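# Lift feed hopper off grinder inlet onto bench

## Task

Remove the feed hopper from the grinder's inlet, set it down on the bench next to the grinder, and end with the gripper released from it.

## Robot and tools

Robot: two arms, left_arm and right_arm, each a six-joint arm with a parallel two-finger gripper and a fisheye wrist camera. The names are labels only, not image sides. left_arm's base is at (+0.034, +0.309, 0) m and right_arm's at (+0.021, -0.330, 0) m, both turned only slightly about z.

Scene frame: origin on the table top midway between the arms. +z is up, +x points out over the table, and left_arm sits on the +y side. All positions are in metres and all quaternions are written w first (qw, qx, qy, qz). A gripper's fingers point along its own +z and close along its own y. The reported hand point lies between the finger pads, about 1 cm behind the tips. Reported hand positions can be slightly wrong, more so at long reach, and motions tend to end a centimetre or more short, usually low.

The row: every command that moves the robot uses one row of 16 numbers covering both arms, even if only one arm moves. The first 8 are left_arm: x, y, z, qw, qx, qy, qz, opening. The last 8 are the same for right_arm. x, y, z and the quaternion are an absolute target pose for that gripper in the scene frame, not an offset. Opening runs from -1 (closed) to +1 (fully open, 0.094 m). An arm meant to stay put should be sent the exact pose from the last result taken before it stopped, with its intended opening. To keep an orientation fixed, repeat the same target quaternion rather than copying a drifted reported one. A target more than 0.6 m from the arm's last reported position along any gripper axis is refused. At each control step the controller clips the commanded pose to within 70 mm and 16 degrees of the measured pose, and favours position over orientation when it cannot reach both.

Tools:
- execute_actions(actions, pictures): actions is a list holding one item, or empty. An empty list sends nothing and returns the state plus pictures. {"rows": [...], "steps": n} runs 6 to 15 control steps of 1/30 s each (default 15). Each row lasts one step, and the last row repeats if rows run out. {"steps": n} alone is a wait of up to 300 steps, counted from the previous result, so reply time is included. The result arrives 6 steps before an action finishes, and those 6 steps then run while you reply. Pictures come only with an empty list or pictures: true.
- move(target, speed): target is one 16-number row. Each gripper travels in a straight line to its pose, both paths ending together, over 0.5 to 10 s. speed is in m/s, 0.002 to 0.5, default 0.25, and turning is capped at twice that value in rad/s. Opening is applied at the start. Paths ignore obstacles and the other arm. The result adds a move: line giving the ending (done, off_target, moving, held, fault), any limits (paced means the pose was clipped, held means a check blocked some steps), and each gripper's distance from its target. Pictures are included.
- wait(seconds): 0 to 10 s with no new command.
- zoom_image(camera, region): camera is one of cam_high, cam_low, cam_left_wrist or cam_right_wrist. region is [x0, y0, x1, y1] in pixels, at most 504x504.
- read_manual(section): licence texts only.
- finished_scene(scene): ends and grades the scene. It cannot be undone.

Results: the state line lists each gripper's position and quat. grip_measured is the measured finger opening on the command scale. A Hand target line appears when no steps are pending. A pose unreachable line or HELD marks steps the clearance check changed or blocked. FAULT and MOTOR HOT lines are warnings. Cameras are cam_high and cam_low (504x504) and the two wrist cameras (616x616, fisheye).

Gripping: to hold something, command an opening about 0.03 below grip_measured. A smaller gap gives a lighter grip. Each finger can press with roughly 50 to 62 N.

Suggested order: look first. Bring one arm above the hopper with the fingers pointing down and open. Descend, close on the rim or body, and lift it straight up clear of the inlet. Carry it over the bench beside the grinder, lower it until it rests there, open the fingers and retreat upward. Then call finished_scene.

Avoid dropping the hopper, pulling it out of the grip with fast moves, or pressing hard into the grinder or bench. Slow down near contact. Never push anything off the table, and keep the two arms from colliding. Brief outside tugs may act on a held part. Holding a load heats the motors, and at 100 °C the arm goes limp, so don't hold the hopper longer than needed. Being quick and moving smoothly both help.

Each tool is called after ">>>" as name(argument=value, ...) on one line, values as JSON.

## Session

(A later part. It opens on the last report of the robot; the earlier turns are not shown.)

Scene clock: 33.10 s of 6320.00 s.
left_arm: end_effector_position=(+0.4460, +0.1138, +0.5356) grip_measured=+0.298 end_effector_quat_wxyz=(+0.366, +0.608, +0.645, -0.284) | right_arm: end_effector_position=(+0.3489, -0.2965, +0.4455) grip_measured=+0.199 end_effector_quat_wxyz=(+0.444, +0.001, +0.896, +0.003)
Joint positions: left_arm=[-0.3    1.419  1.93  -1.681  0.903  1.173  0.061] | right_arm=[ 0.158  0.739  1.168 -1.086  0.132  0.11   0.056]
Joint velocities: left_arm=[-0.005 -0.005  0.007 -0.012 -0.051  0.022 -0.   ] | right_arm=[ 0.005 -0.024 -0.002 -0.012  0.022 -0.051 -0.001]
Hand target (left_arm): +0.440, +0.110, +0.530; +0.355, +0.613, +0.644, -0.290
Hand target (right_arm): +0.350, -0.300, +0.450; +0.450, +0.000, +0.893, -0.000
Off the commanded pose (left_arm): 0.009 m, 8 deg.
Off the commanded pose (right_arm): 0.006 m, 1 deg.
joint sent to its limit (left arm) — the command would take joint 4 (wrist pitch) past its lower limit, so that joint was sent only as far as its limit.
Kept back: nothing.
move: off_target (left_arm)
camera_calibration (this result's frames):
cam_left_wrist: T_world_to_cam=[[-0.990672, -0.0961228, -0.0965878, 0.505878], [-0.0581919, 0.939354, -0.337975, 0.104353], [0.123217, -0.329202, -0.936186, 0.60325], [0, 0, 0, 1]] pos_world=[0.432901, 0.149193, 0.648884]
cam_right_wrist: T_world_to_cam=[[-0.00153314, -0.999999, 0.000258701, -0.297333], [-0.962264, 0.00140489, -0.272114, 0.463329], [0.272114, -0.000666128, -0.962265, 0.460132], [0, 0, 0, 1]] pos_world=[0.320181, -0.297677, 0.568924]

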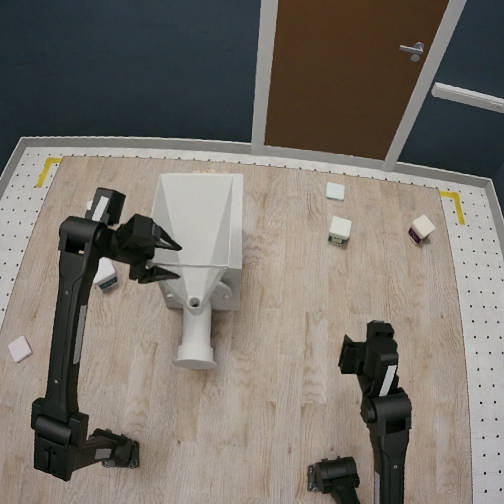

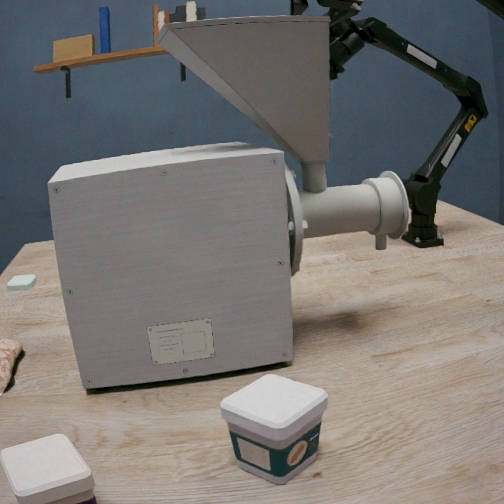

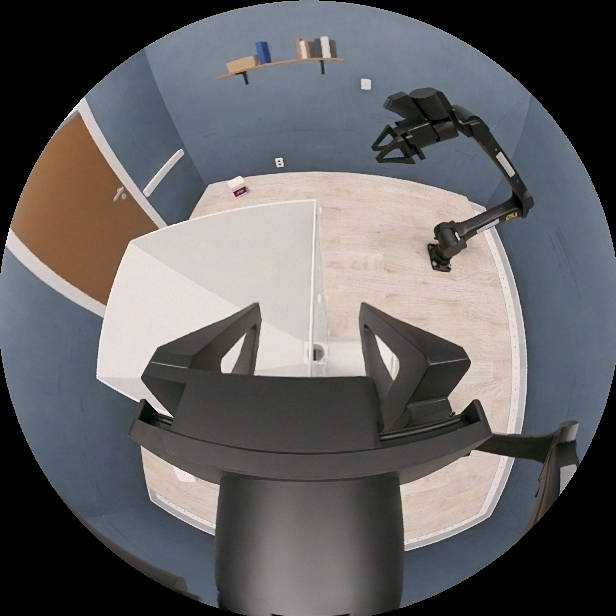

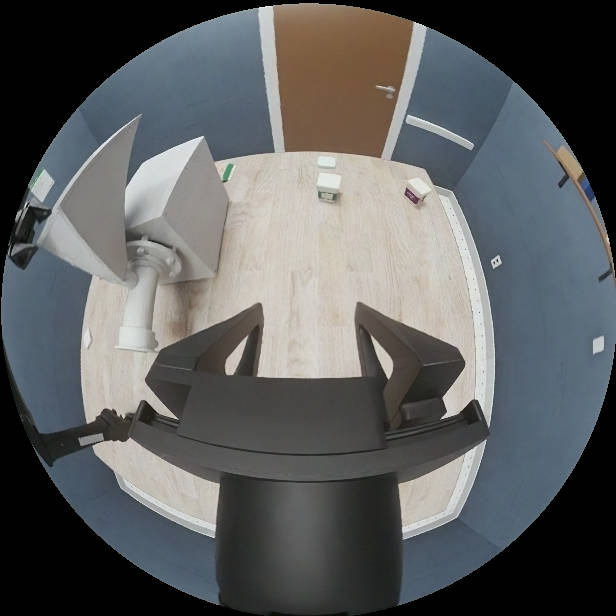

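>>> move(target=[0.443,0.11,0.5,0.31,0.635,0.635,-0.31,0.3,0.35,-0.3,0.45,0.45,0,0.893,0,0.2], speed=0.1)

>>> execute_actions(actions=[{"rows":[[0.443,0.11,0.505,0.33,0.625,0.64,-0.3,-1,0.35,-0.3,0.45,0.45,0,0.893,0,0.2]],"steps":15}])

>>> move(target=[0.448,0.09,0.53,0.38,0.449,0.778,-0.219,-1,0.35,-0.3,0.45,0.45,0,0.893,0,0.2], speed=0.15)

>>> move(target=[0.46,0.078,0.53,0.423,0.232,0.867,-0.113,-1,0.35,-0.3,0.45,0.45,0,0.893,0,0.2], speed=0.15)

>>> move(target=[0.478,0.073,0.53,0.44,0,0.9,0,-1,0.35,-0.3,0.45,0.45,0,0.893,0,0.2], speed=0.15)

Scene clock: 34.50 s of 6320.00 s.
left_arm: end_effector_position=(+0.4455, +0.1139, +0.5183) grip_measured=+0.298 end_effector_quat_wxyz=(+0.359, +0.621, +0.636, -0.284) | right_arm: end_effector_position=(+0.3489, -0.2965, +0.4455) grip_measured=+0.199 end_effector_quat_wxyz=(+0.444, +0.001, +0.896, +0.003)
Joint positions: left_arm=[-0.3    1.417  1.885 -1.682  0.901  1.231  0.061] | right_arm=[ 0.158  0.739  1.168 -1.086  0.132  0.109  0.056]
Joint velocities: left_arm=[-0.005 -0.015  0.002  0.027 -0.11  -0.007 -0.001] | right_arm=[-0.005 -0.005 -0.007  0.017 -0.037  0.007  0.001]
Hand target (left_arm): +0.443, +0.110, +0.500; +0.336, +0.623, +0.641, -0.297
Hand target (right_arm): +0.350, -0.300, +0.450; +0.450, -0.000, +0.893, -0.000
Off the commanded pose (left_arm): 0.019 m, 7 deg.
Off the commanded pose (right_arm): 0.006 m, 1 deg.
joint sent to its limit (left arm) — the command would take joint 4 (wrist pitch) past its lower limit, so that joint was sent only as far as its limit.
Kept back: nothing.
move: off_target (left_arm)
camera_calibration (this result's frames):
cam_left_wrist: T_world_to_cam=[[-0.992872, -0.0623275, -0.101594, 0.503483], [-0.0261506, 0.945523, -0.324505, 0.0764052], [0.116285, -0.319535, -0.940412, 0.591266], [0, 0, 0, 1]] pos_world=[0.433136, 0.148068, 0.631979]
cam_right_wrist: T_world_to_cam=[[-0.00130228, -0.999999, 0.000562381, -0.297549], [-0.962264, 0.0011001, -0.272116, 0.463239], [0.272116, -0.000895529, -0.962264, 0.460063], [0, 0, 0, 1]] pos_world=[0.320181, -0.297646, 0.568924]

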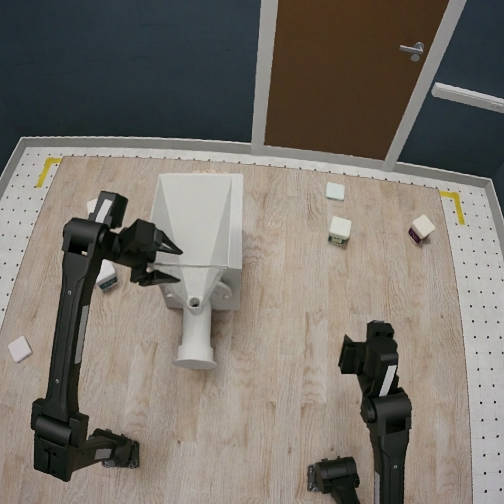

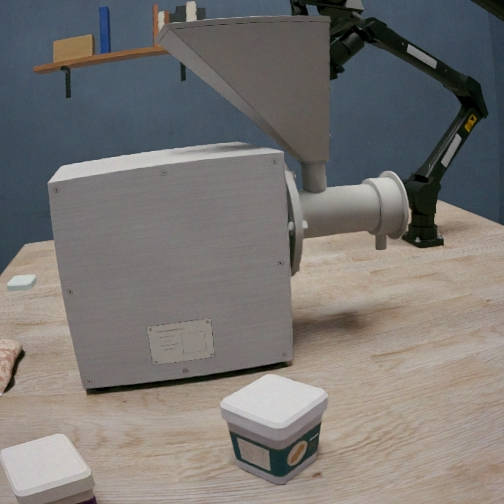

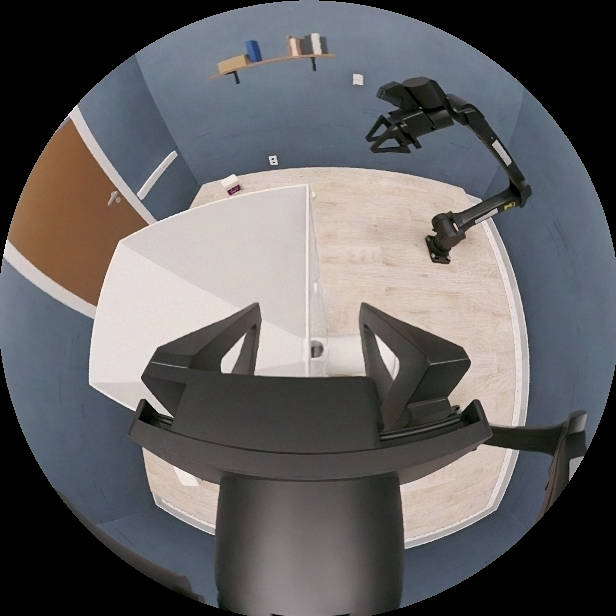

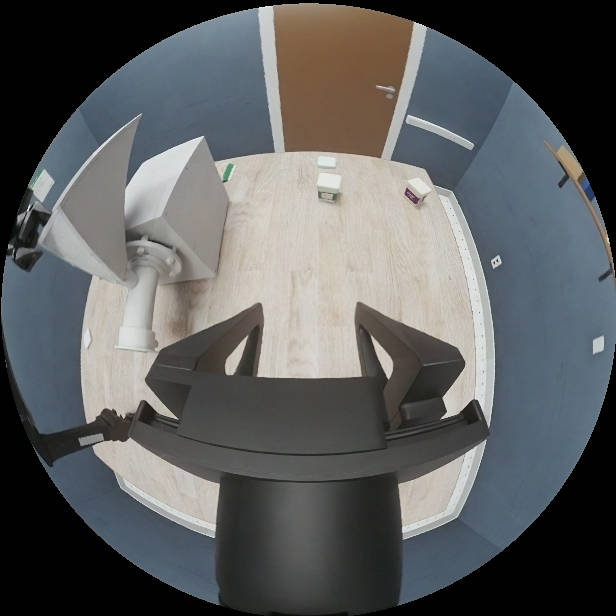

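Scene clock: 34.80 s of 6320.00 s.
left_arm: end_effector_position=(+0.4420, +0.1132, +0.5183) grip_measured=-0.910 end_effector_quat_wxyz=(+0.350, +0.611, +0.646, -0.293) | right_arm: end_effector_position=(+0.3488, -0.2964, +0.4455) grip_measured=+0.199 end_effector_quat_wxyz=(+0.444, +0.001, +0.896, +0.003)
Joint positions: left_arm=[-0.303  1.415  1.885 -1.696  0.903  1.202  0.004] | right_arm=[ 0.158  0.739  1.168 -1.086  0.132  0.109  0.056]
Joint velocities: left_arm=[-0.005 -0.005 -0.022 -0.007 -0.051 -0.051  0.   ] | right_arm=[ 0.005 -0.005 -0.002  0.022  0.022 -0.037  0.   ]
joint sent to its limit (left arm) — the command would take joint 4 (wrist pitch) past its lower limit, so that joint was sent only as far as its limit.
Steps of this call (steps 1 to 9: the first 9 steps of this action). Readings (end_effector_position):
1: left_arm (+0.4451, +0.1139, +0.5184) | right_arm (+0.3489, -0.2965, +0.4455)
2: left_arm (+0.4445, +0.1137, +0.5186) | right_arm (+0.3489, -0.2965, +0.4455)
4: left_arm (+0.4441, +0.1133, +0.5186) | right_arm (+0.3488, -0.2964, +0.4455)
8: left_arm (+0.4420, +0.1132, +0.5183) | right_arm (+0.3488, -0.2964, +0.4455)
9: the state above

Scene clock: 36.90 s of 6320.00 s.
left_arm: end_effector_position=(+0.4404, +0.1010, +0.5200) grip_measured=-0.917 end_effector_quat_wxyz=(+0.360, +0.462, +0.780, -0.221) | right_arm: end_effector_position=(+0.3488, -0.2964, +0.4455) grip_measured=+0.199 end_effector_quat_wxyz=(+0.444, +0.001, +0.896, +0.003)
Joint positions: left_arm=[-0.418  1.262  1.741 -1.371  0.597  0.592  0.004] | right_arm=[ 0.158  0.739  1.168 -1.086  0.132  0.109  0.056]
Joint velocities: left_arm=[ 0.005 -0.015 -0.007  0.007  0.022 -0.007 -0.001] | right_arm=[ 0.005 -0.005 -0.027  0.012  0.037 -0.022 -0.   ]
Hand target (left_arm): +0.448, +0.091, +0.531; +0.382, +0.447, +0.777, -0.222
Hand target (right_arm): +0.350, -0.300, +0.450; +0.450, -0.000, +0.893, -0.000
Off your previous action's commanded pose (left_arm): 0.014 m, 3 deg at its last step (step 6 of this call).
Off your previous action's commanded pose (right_arm): 0.006 m, 1 deg at its last step (step 6 of this call).
Off the commanded pose (left_arm): 0.017 m, 3 deg.
Off the commanded pose (right_arm): 0.006 m, 1 deg.
Kept back: nothing.
move: off_target (left_arm)
camera_calibration (this result's frames):
cam_left_wrist: T_world_to_cam=[[-0.882022, -0.471174, -0.0057677, 0.440395], [-0.454428, 0.853785, -0.25406, 0.250344], [0.124631, -0.221466, -0.967171, 0.589729], [0, 0, 0, 1]] pos_world=[0.428703, 0.124367, 0.636512]
cam_right_wrist: T_world_to_cam=[[-0.00100013, -0.999999, 0.000332972, -0.297487], [-0.962275, 0.000871807, -0.272078, 0.463153], [0.272077, -0.000592524, -0.962275, 0.460167], [0, 0, 0, 1]] pos_world=[0.320182, -0.297618, 0.56892]

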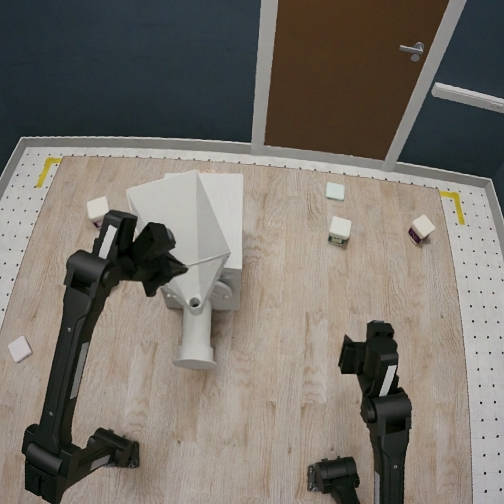

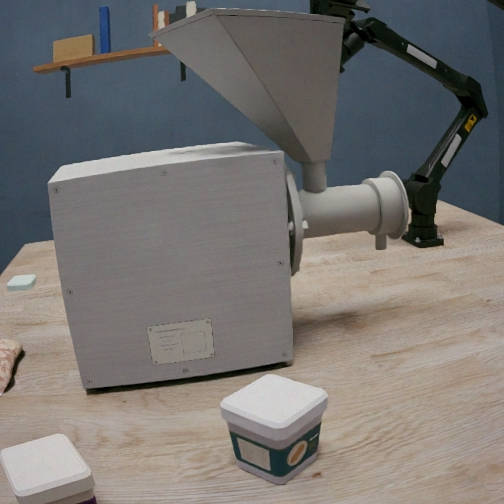

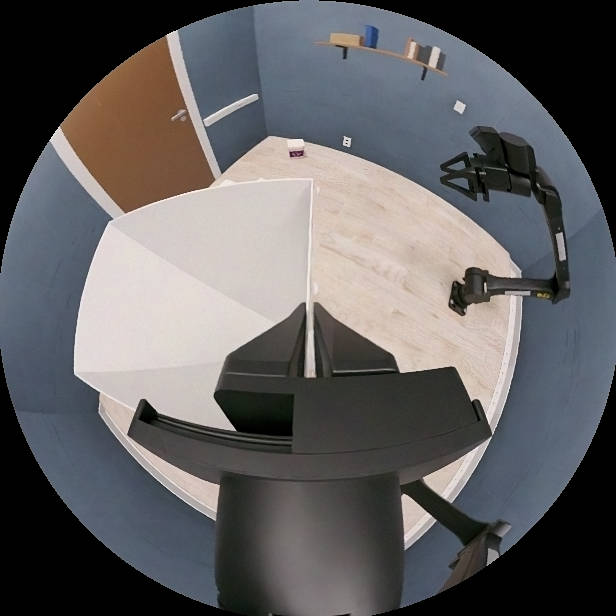

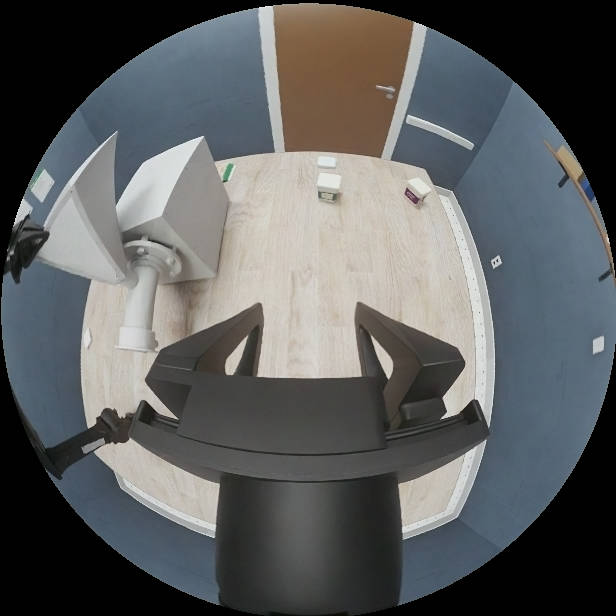

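Scene clock: 39.13 s of 6320.00 s.
left_arm: end_effector_position=(+0.4421, +0.0898, +0.5206) grip_measured=-0.918 end_effector_quat_wxyz=(+0.396, +0.254, +0.876, -0.108) | right_arm: end_effector_position=(+0.3488, -0.2964, +0.4455) grip_measured=+0.199 end_effector_quat_wxyz=(+0.444, +0.001, +0.896, +0.003)
Joint positions: left_arm=[-0.629  1.182  1.665 -1.209  0.059  0.068  0.004] | right_arm=[ 0.158  0.739  1.168 -1.086  0.132  0.109  0.056]
Joint velocities: left_arm=[-0.015 -0.015 -0.002 -0.007 -0.037  0.022 -0.001] | right_arm=[-0.015 -0.015 -0.007 -0.012  0.066 -0.007  0.001]
Hand target (left_arm): +0.459, +0.080, +0.530; +0.426, +0.231, +0.867, -0.117
Hand target (right_arm): +0.350, -0.300, +0.450; +0.450, -0.000, +0.893, -0.000
Off the commanded pose (left_arm): 0.023 m, 4 deg.
Off the commanded pose (right_arm): 0.006 m, 1 deg.
Kept back: nothing.
move: off_target (left_arm)
camera_calibration (this result's frames):
cam_left_wrist: T_world_to_cam=[[-0.536426, -0.843466, -0.0284957, 0.329166], [-0.81806, 0.527973, -0.228084, 0.437342], [0.207426, -0.0990391, -0.973224, 0.543166], [0, 0, 0, 1]] pos_world=[0.421678, 0.10053, 0.637753]
cam_right_wrist: T_world_to_cam=[[-0.00100013, -0.999999, 0.000332972, -0.297487], [-0.962275, 0.000871807, -0.272078, 0.463153], [0.272077, -0.000592524, -0.962275, 0.460167], [0, 0, 0, 1]] pos_world=[0.320182, -0.297618, 0.56892]

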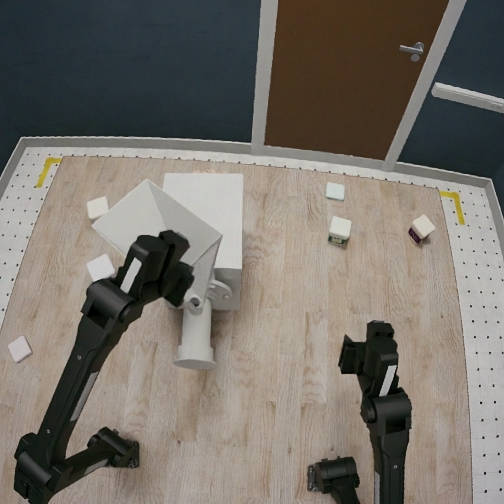

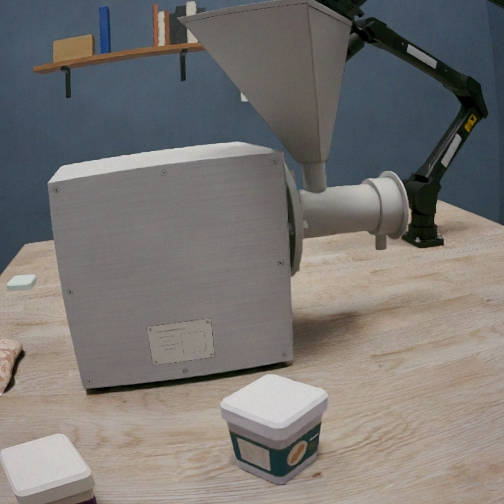

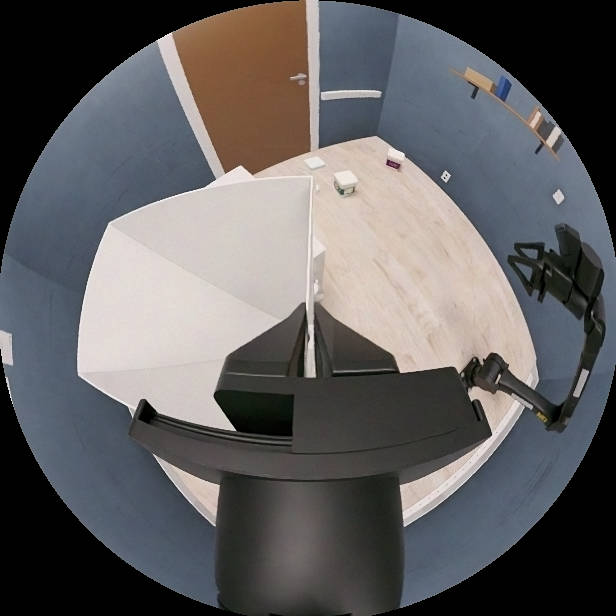

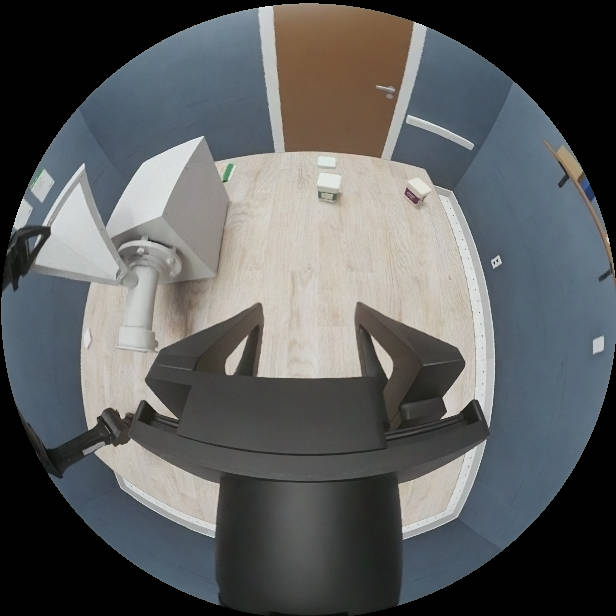

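Scene clock: 41.40 s of 6320.00 s.
left_arm: end_effector_position=(+0.4496, +0.0828, +0.5208) grip_measured=-0.918 end_effector_quat_wxyz=(+0.431, +0.023, +0.902, -0.005) | right_arm: end_effector_position=(+0.3488, -0.2964, +0.4455) grip_measured=+0.199 end_effector_quat_wxyz=(+0.444, +0.001, +0.896, +0.003)
Joint positions: left_arm=[-0.823  1.243  1.704 -1.246 -0.475 -0.414  0.004] | right_arm=[ 0.158  0.739  1.168 -1.086  0.132  0.109  0.056]
Joint velocities: left_arm=[ 0.005  0.005 -0.017 -0.002 -0.037 -0.007  0.001] | right_arm=[-0.005 -0.005 -0.007  0.002  0.037 -0.037  0.001]
Hand target (left_arm): +0.476, +0.075, +0.529; +0.443, +0.000, +0.896, -0.002
Hand target (right_arm): +0.350, -0.300, +0.450; +0.450, -0.000, +0.893, -0.000
Off the commanded pose (left_arm): 0.031 m, 3 deg.
Off the commanded pose (right_arm): 0.006 m, 1 deg.
Kept back: nothing.
move: off_target (left_arm)
camera_calibration (this result's frames):
cam_left_wrist: T_world_to_cam=[[-0.0512351, -0.998305, -0.0275932, 0.12152], [-0.960404, 0.0568288, -0.272754, 0.573447], [0.27386, 0.012526, -0.961688, 0.495942], [0, 0, 0, 1]] pos_world=[0.421147, 0.0825132, 0.636705]
cam_right_wrist: T_world_to_cam=[[-0.00100013, -0.999999, 0.000332972, -0.297487], [-0.962275, 0.000871807, -0.272078, 0.463153], [0.272077, -0.000592524, -0.962275, 0.460167], [0, 0, 0, 1]] pos_world=[0.320182, -0.297618, 0.56892]

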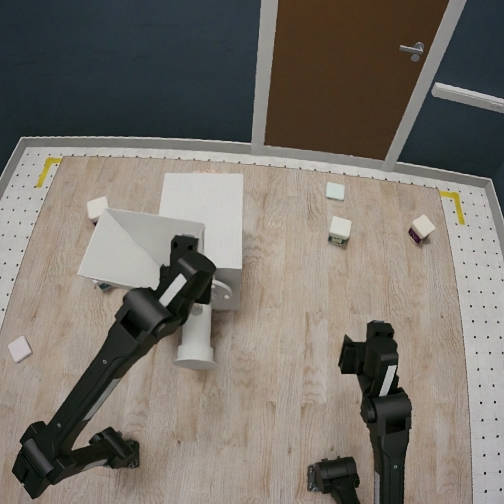

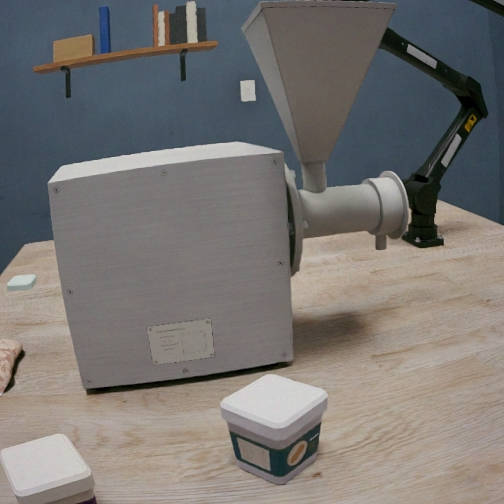

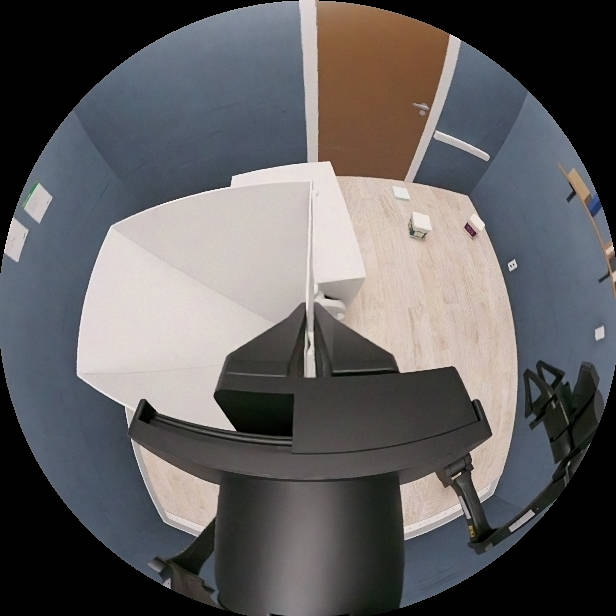

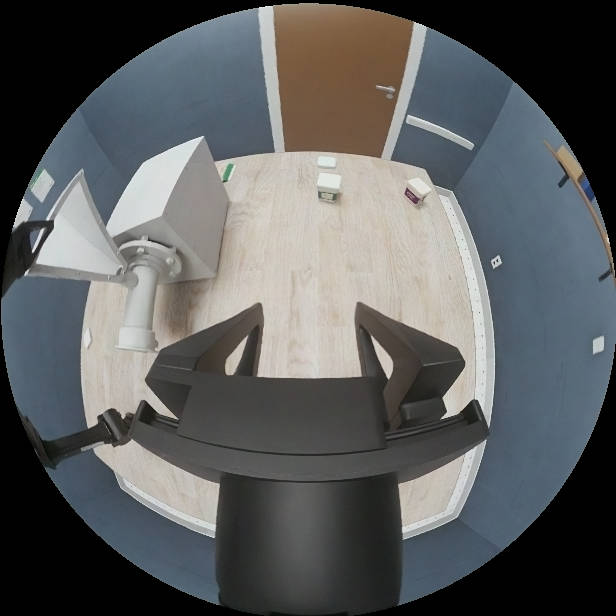

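>>> move(target=[0.45,0.083,0.52,0.43,0.02,0.9,0,0.3,0.35,-0.2,0.58,0.45,0,0.893,0,0.3])

>>> move(target=[0.45,0.09,0.62,0.45,0,0.893,0,0.3,0.38,-0.16,0.62,0.45,0,0.893,0,0.3])

>>> move(target=[0.45,0.345,0.61,0.417,-0.135,0.854,-0.277,0.3,0.43,0.02,0.63,0.45,0,0.893,0,0.3], speed=0.2)

>>> move(target=[0.45,0.345,0.58,0.417,-0.135,0.854,-0.277,0.3,0.455,0.08,0.59,0.45,0,0.893,0,0.3], speed=0.2)

Scene clock: 43.03 s of 6320.00 s.
left_arm: end_effector_position=(+0.4495, +0.0847, +0.5220) grip_measured=+0.298 end_effector_quat_wxyz=(+0.434, +0.021, +0.901, -0.001) | right_arm: end_effector_position=(+0.3520, -0.2034, +0.5571) grip_measured=+0.299 end_effector_quat_wxyz=(+0.433, -0.008, +0.901, -0.007)
Joint positions: left_arm=[-0.824  1.241  1.704 -1.246 -0.485 -0.414  0.061] | right_arm=[ 0.563  1.004  1.648 -1.41   0.445  0.368  0.061]
Joint velocities: left_arm=[ 0.015  0.015  0.007 -0.002 -0.037  0.037 -0.   ] | right_arm=[-0.015 -0.024 -0.022 -0.007 -0.066  0.037 -0.   ]
Hand target (left_arm): +0.450, +0.083, +0.520; +0.431, +0.020, +0.902, -0.000
Hand target (right_arm): +0.348, -0.204, +0.579; +0.449, +0.003, +0.893, +0.007
Off the commanded pose (left_arm): 0.003 m, 0 deg.
Off the commanded pose (right_arm): 0.023 m, 2 deg.
Kept back: nothing.
move: off_target (right_arm)
camera_calibration (this result's frames):
cam_left_wrist: T_world_to_cam=[[-0.0438922, -0.998489, -0.0330731, 0.123021], [-0.959264, 0.0513696, -0.277803, 0.576188], [0.279082, 0.0195325, -0.960069, 0.49332], [0, 0, 0, 1]] pos_world=[0.420439, 0.0836006, 0.637756]
cam_right_wrist: T_world_to_cam=[[0.00580418, -0.999655, 0.0256337, -0.22094], [-0.968872, -0.0119662, -0.247274, 0.482367], [0.247495, -0.0234006, -0.968606, 0.57427], [0, 0, 0, 1]] pos_world=[0.326505, -0.201653, 0.681182]

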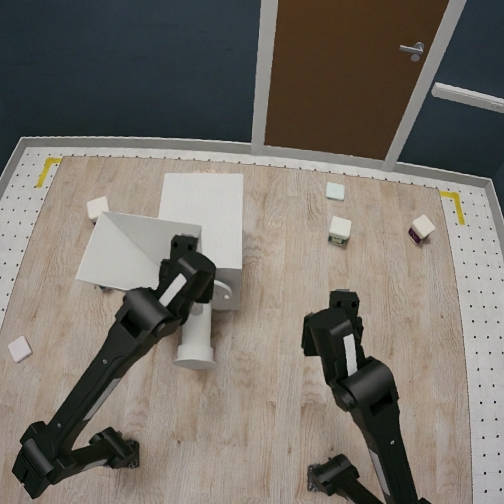

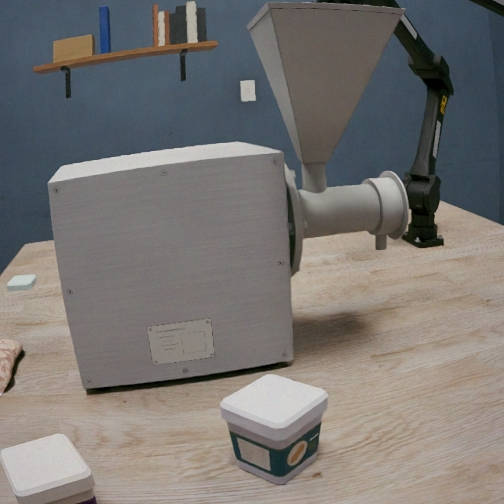

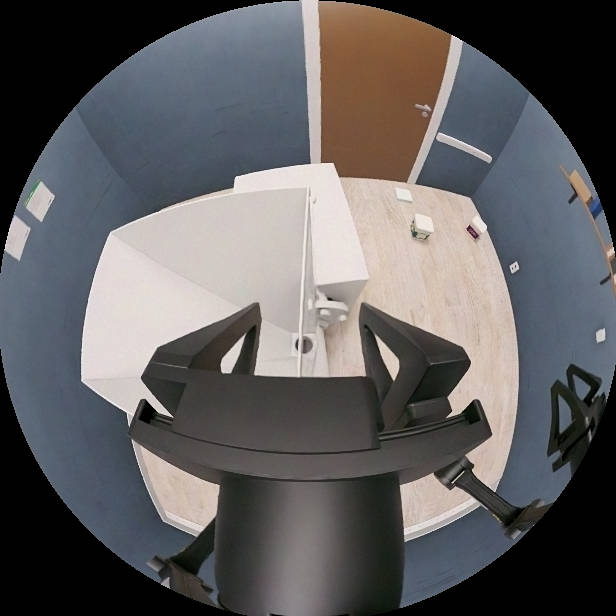

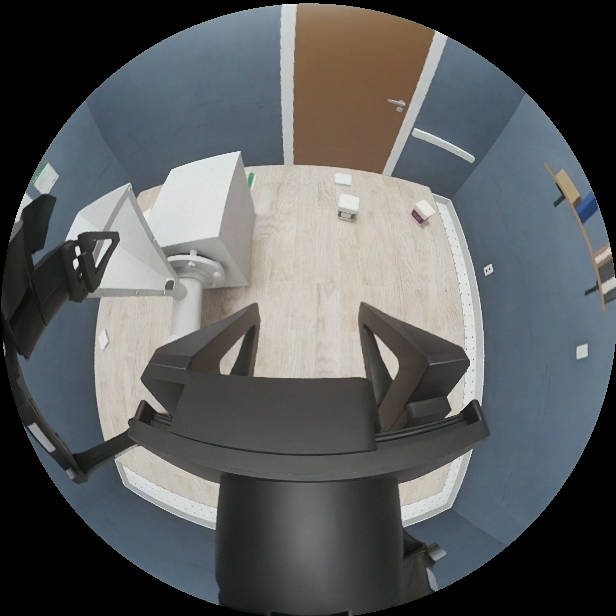

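Scene clock: 44.27 s of 6320.00 s.
left_arm: end_effector_position=(+0.4488, +0.0918, +0.6102) grip_measured=+0.298 end_effector_quat_wxyz=(+0.447, +0.006, +0.894, +0.004) | right_arm: end_effector_position=(+0.3859, -0.1608, +0.5950) grip_measured=+0.299 end_effector_quat_wxyz=(+0.430, -0.010, +0.902, -0.016)
Joint positions: left_arm=[-0.824  1.362  2.073 -1.474 -0.519 -0.426  0.061] | right_arm=[ 0.629  1.197  1.905 -1.509  0.503  0.415  0.061]
Joint velocities: left_arm=[-0.005  0.005 -0.012  0.017 -0.007 -0.037  0.   ] | right_arm=[-0.015 -0.005 -0.017 -0.007  0.007  0.007  0.   ]
Hand target (left_arm): +0.449, +0.091, +0.620; +0.451, +0.000, +0.893, -0.001
Hand target (right_arm): +0.379, -0.162, +0.619; +0.450, +0.000, +0.893, +0.002
Off the commanded pose (left_arm): 0.010 m, 1 deg.
Off the commanded pose (right_arm): 0.026 m, 3 deg.
Kept back: nothing.
move: off_target (right_arm)
camera_calibration (this result's frames):
cam_left_wrist: T_world_to_cam=[[-0.011165, -0.999482, -0.0301896, 0.116629], [-0.951407, 0.0199099, -0.307293, 0.616953], [0.307735, 0.0252917, -0.951136, 0.559199], [0, 0, 0, 1]] pos_world=[0.416191, 0.0901425, 0.72498]
cam_right_wrist: T_world_to_cam=[[0.00167148, -0.999064, 0.0432141, -0.188262], [-0.970153, -0.012099, -0.242193, 0.522508], [0.242489, -0.0415194, -0.969265, 0.603041], [0, 0, 0, 1]] pos_world=[0.360996, -0.156726, 0.71919]

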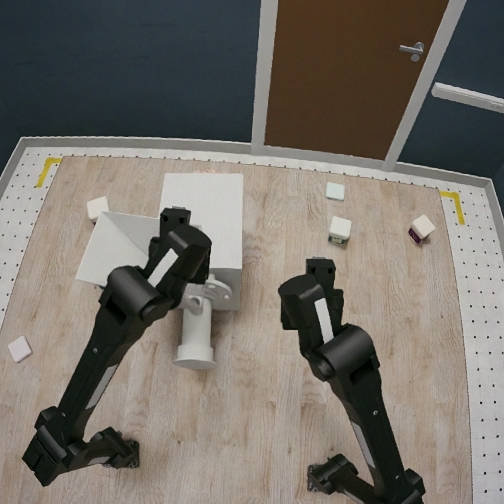

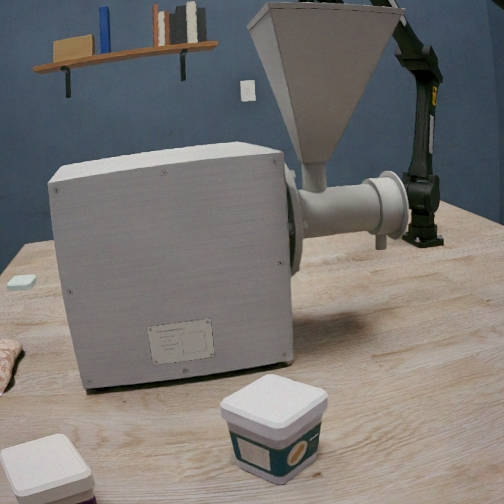

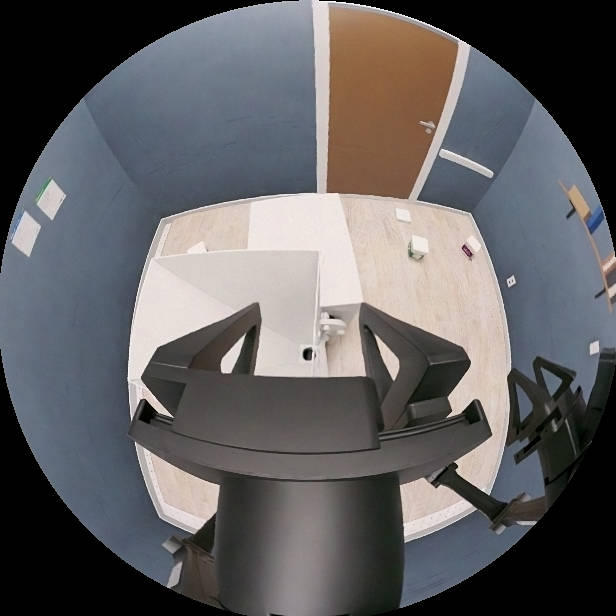

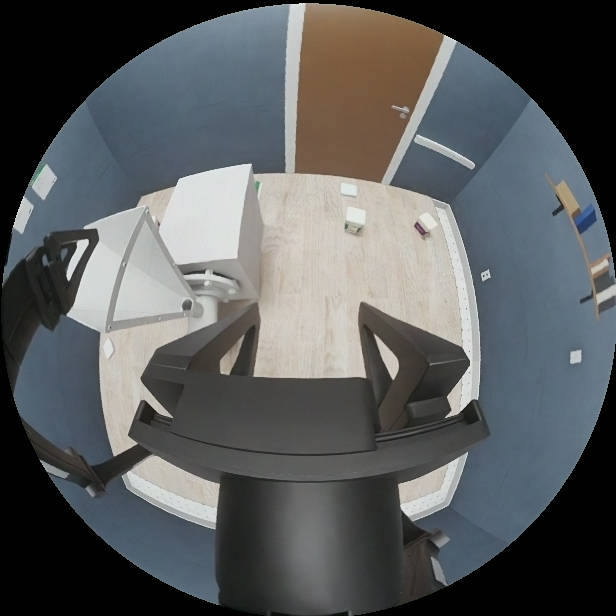

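Scene clock: 46.27 s of 6320.00 s.
left_arm: end_effector_position=(+0.4435, +0.3384, +0.6155) grip_measured=+0.298 end_effector_quat_wxyz=(+0.419, -0.138, +0.854, -0.277) | right_arm: end_effector_position=(+0.4381, +0.0187, +0.6104) grip_measured=+0.299 end_effector_quat_wxyz=(+0.444, -0.014, +0.896, -0.008)
Joint positions: left_arm=[ 0.162  1.161  1.844 -1.343  0.628 -0.316  0.061] | right_arm=[ 0.882  1.688  2.484 -1.681  0.673  0.616  0.061]
Joint velocities: left_arm=[-0.005  0.005 -0.007 -0.007 -0.007  0.051 -0.001] | right_arm=[-0.005 -0.005  0.022 -0.012  0.037  0.051  0.   ]
Hand target (left_arm): +0.450, +0.340, +0.608; +0.411, -0.136, +0.858, -0.276
Hand target (right_arm): +0.431, +0.017, +0.630; +0.458, -0.002, +0.889, +0.011
Off the commanded pose (left_arm): 0.011 m, 0 deg.
Off the commanded pose (right_arm): 0.021 m, 2 deg.
joint sent to its limit (right arm) — the command would take joint 4 (wrist pitch) past its lower limit, so that joint was sent only as far as its limit.
Kept back: nothing.
move: off_target (left_arm, right_arm)
camera_calibration (this result's frames):
cam_left_wrist: T_world_to_cam=[[-0.000765734, -0.81887, 0.573978, -0.0744548], [-0.955686, -0.168373, -0.241485, 0.633766], [0.294387, -0.548728, -0.782454, 0.656026], [0, 0, 0, 1]] pos_world=[0.412499, 0.40572, 0.70909]
cam_right_wrist: T_world_to_cam=[[0.0155066, -0.99929, 0.0343259, -0.0103248], [-0.961981, -0.0242721, -0.272035, 0.593947], [0.272675, -0.0288026, -0.961675, 0.594578], [0, 0, 0, 1]] pos_world=[0.409399, 0.0212242, 0.73372]

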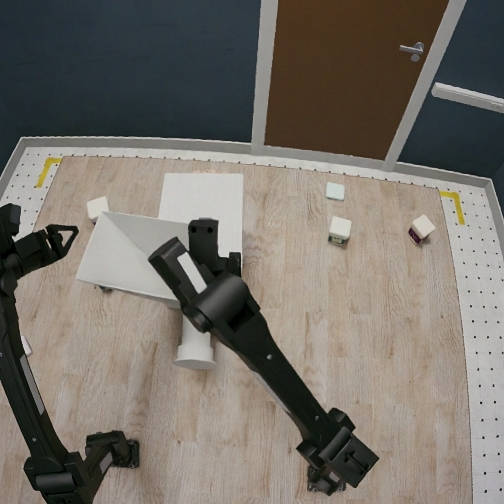

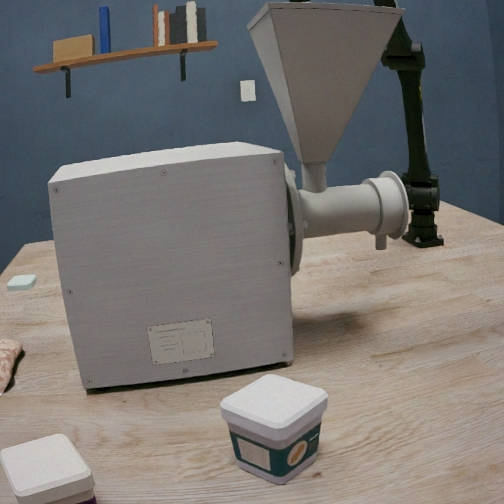

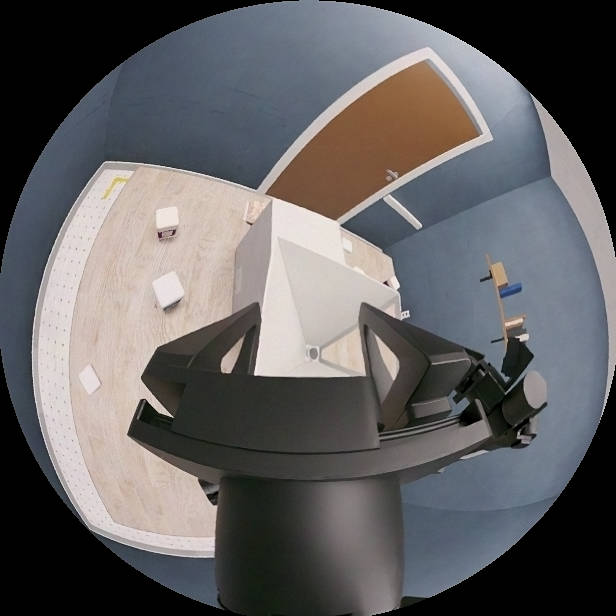

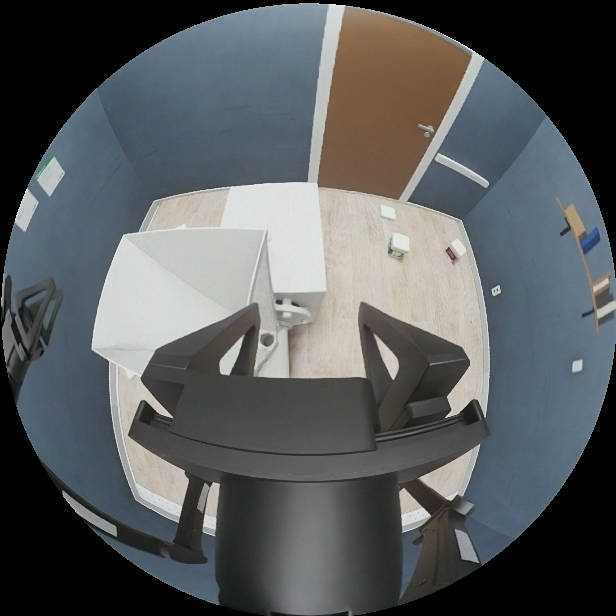

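Scene clock: 47.40 s of 6320.00 s.
left_arm: end_effector_position=(+0.4529, +0.3410, +0.5746) grip_measured=+0.298 end_effector_quat_wxyz=(+0.401, -0.141, +0.860, -0.283) | right_arm: end_effector_position=(+0.4647, +0.0875, +0.5606) grip_measured=+0.299 end_effector_quat_wxyz=(+0.434, -0.017, +0.900, -0.022)
Joint positions: left_arm=[ 0.166  1.141  1.719 -1.283  0.642 -0.307  0.061] | right_arm=[ 0.926  1.859  2.585 -1.681  0.704  0.67   0.061]
Joint velocities: left_arm=[ 0.005 -0.015  0.012  0.012  0.11   0.051  0.   ] | right_arm=[-0.015 -0.005 -0.017  0.012  0.007  0.022  0.   ]
Hand target (left_arm): +0.450, +0.345, +0.580; +0.417, -0.135, +0.855, -0.277
Hand target (right_arm): +0.455, +0.079, +0.590; +0.452, -0.001, +0.892, +0.003
Off the commanded pose (left_arm): 0.007 m, 2 deg.
Off the commanded pose (right_arm): 0.032 m, 4 deg.
joint sent to its limit (right arm) — the command would take joint 4 (wrist pitch) past its lower limit, so that joint was sent only as far as its limit.
Kept back: nothing.
move: off_target (right_arm)
camera_calibration (this result's frames):
cam_left_wrist: T_world_to_cam=[[0.0108043, -0.810038, 0.586278, -0.0641597], [-0.96579, -0.160375, -0.203786, 0.613523], [0.259099, -0.56402, -0.784059, 0.644792], [0, 0, 0, 1]] pos_world=[0.426162, 0.410098, 0.668198]
cam_right_wrist: T_world_to_cam=[[0.00868032, -0.998042, 0.0619382, 0.04731], [-0.96795, -0.0239334, -0.249998, 0.598008], [0.250991, -0.057783, -0.966263, 0.556633], [0, 0, 0, 1]] pos_world=[0.438722, 0.0936937, 0.684425]

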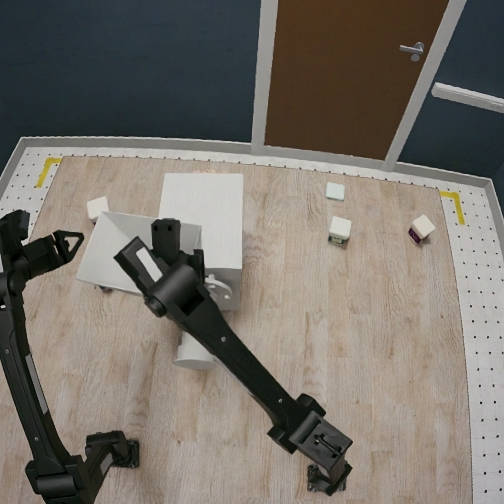

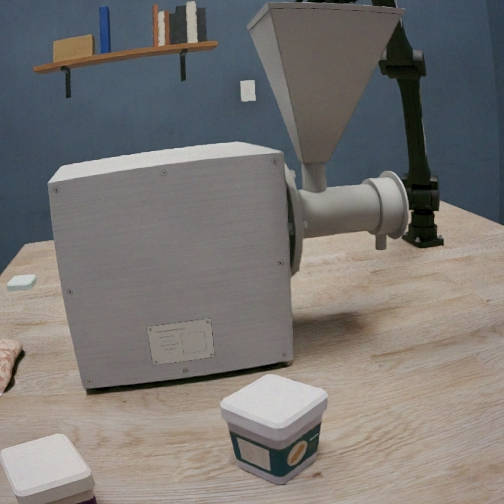

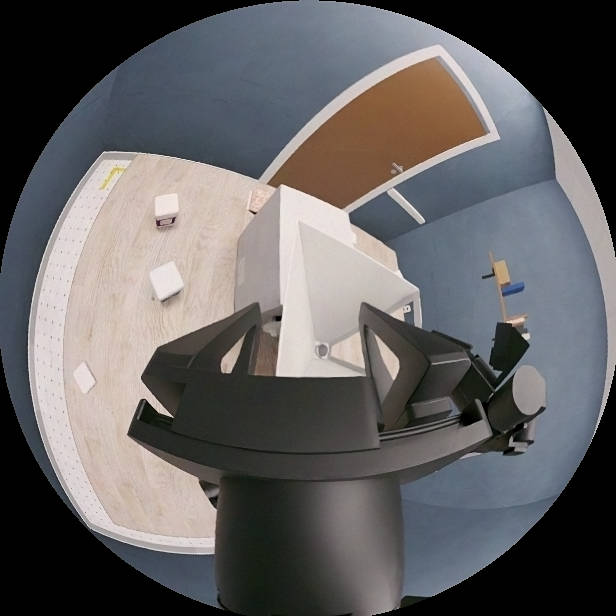

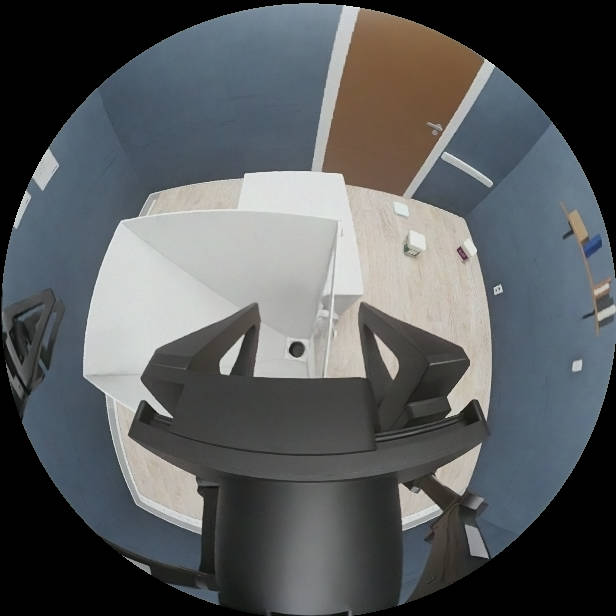

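>>> move(target=[0.46,0.305,0.52,0.417,-0.135,0.854,-0.277,0.3,0.46,0.072,0.52,0.46,0.014,0.888,0,0.3], speed=0.08)

Scene clock: 48.77 s of 6320.00 s.
left_arm: end_effector_position=(+0.4611, +0.3105, +0.5189) grip_measured=+0.298 end_effector_quat_wxyz=(+0.411, -0.138, +0.859, -0.274) | right_arm: end_effector_position=(+0.4572, +0.0728, +0.5347) grip_measured=+0.299 end_effector_quat_wxyz=(+0.467, +0.014, +0.884, +0.010)
Joint positions: left_arm=[ 0.054  1.05   1.478 -1.068  0.539 -0.382  0.061] | right_arm=[ 0.926  1.636  2.138 -1.356  0.726  0.689  0.061]
Joint velocities: left_arm=[-0.015 -0.005 -0.022  0.002 -0.022  0.007  0.   ] | right_arm=[-0.005 -0.015 -0.002 -0.012 -0.007 -0.051 -0.001]
Hand target (left_arm): +0.460, +0.306, +0.520; +0.418, -0.135, +0.855, -0.278
Hand target (right_arm): +0.461, +0.073, +0.521; +0.460, +0.014, +0.888, +0.000
Off the commanded pose (left_arm): 0.006 m, 1 deg.
Off the commanded pose (right_arm): 0.015 m, 1 deg.
Kept back: nothing.
move: off_target (right_arm)
camera_calibration (this result's frames):
cam_left_wrist: T_world_to_cam=[[0.00580775, -0.822019, 0.569431, -0.0415667], [-0.960788, -0.162451, -0.224712, 0.614347], [0.277222, -0.545797, -0.79073, 0.571263], [0, 0, 0, 1]] pos_world=[0.432132, 0.377427, 0.613435]
cam_right_wrist: T_world_to_cam=[[-0.0173337, -0.999558, -0.0241635, 0.0923864], [-0.947063, 0.0241624, -0.320137, 0.608454], [0.320579, 0.0173352, -0.947063, 0.485129], [0, 0, 0, 1]] pos_world=[0.422324, 0.069234, 0.656469]

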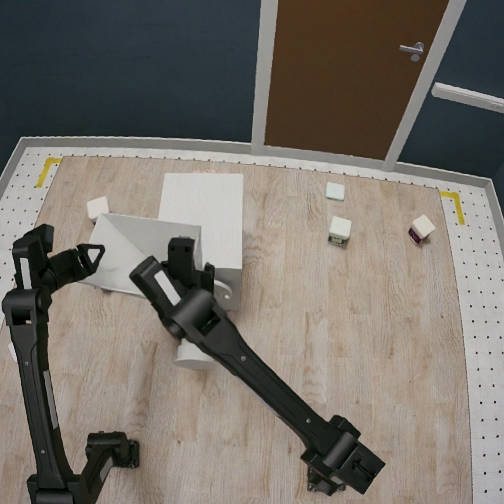

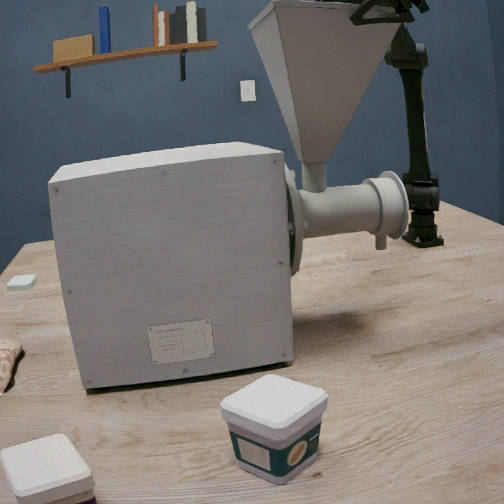

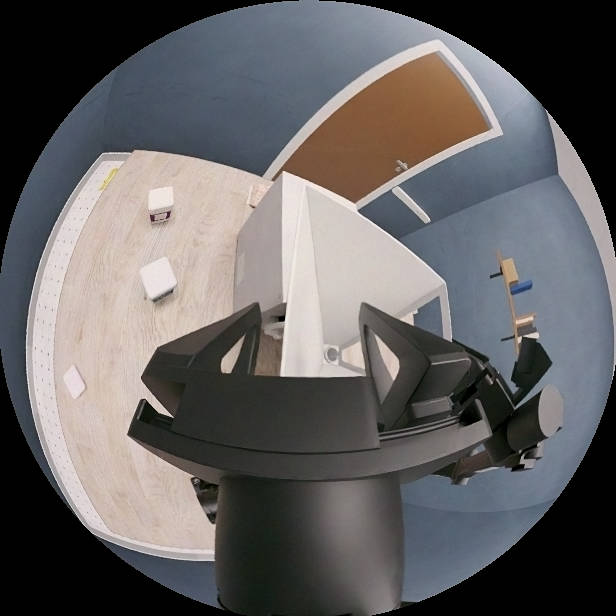

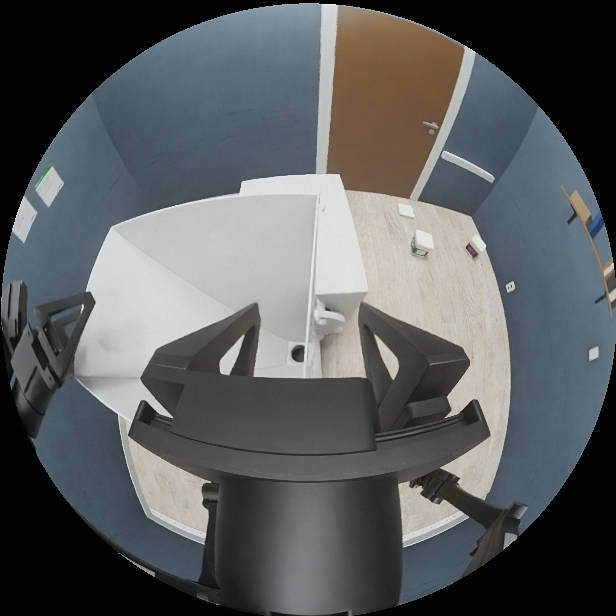

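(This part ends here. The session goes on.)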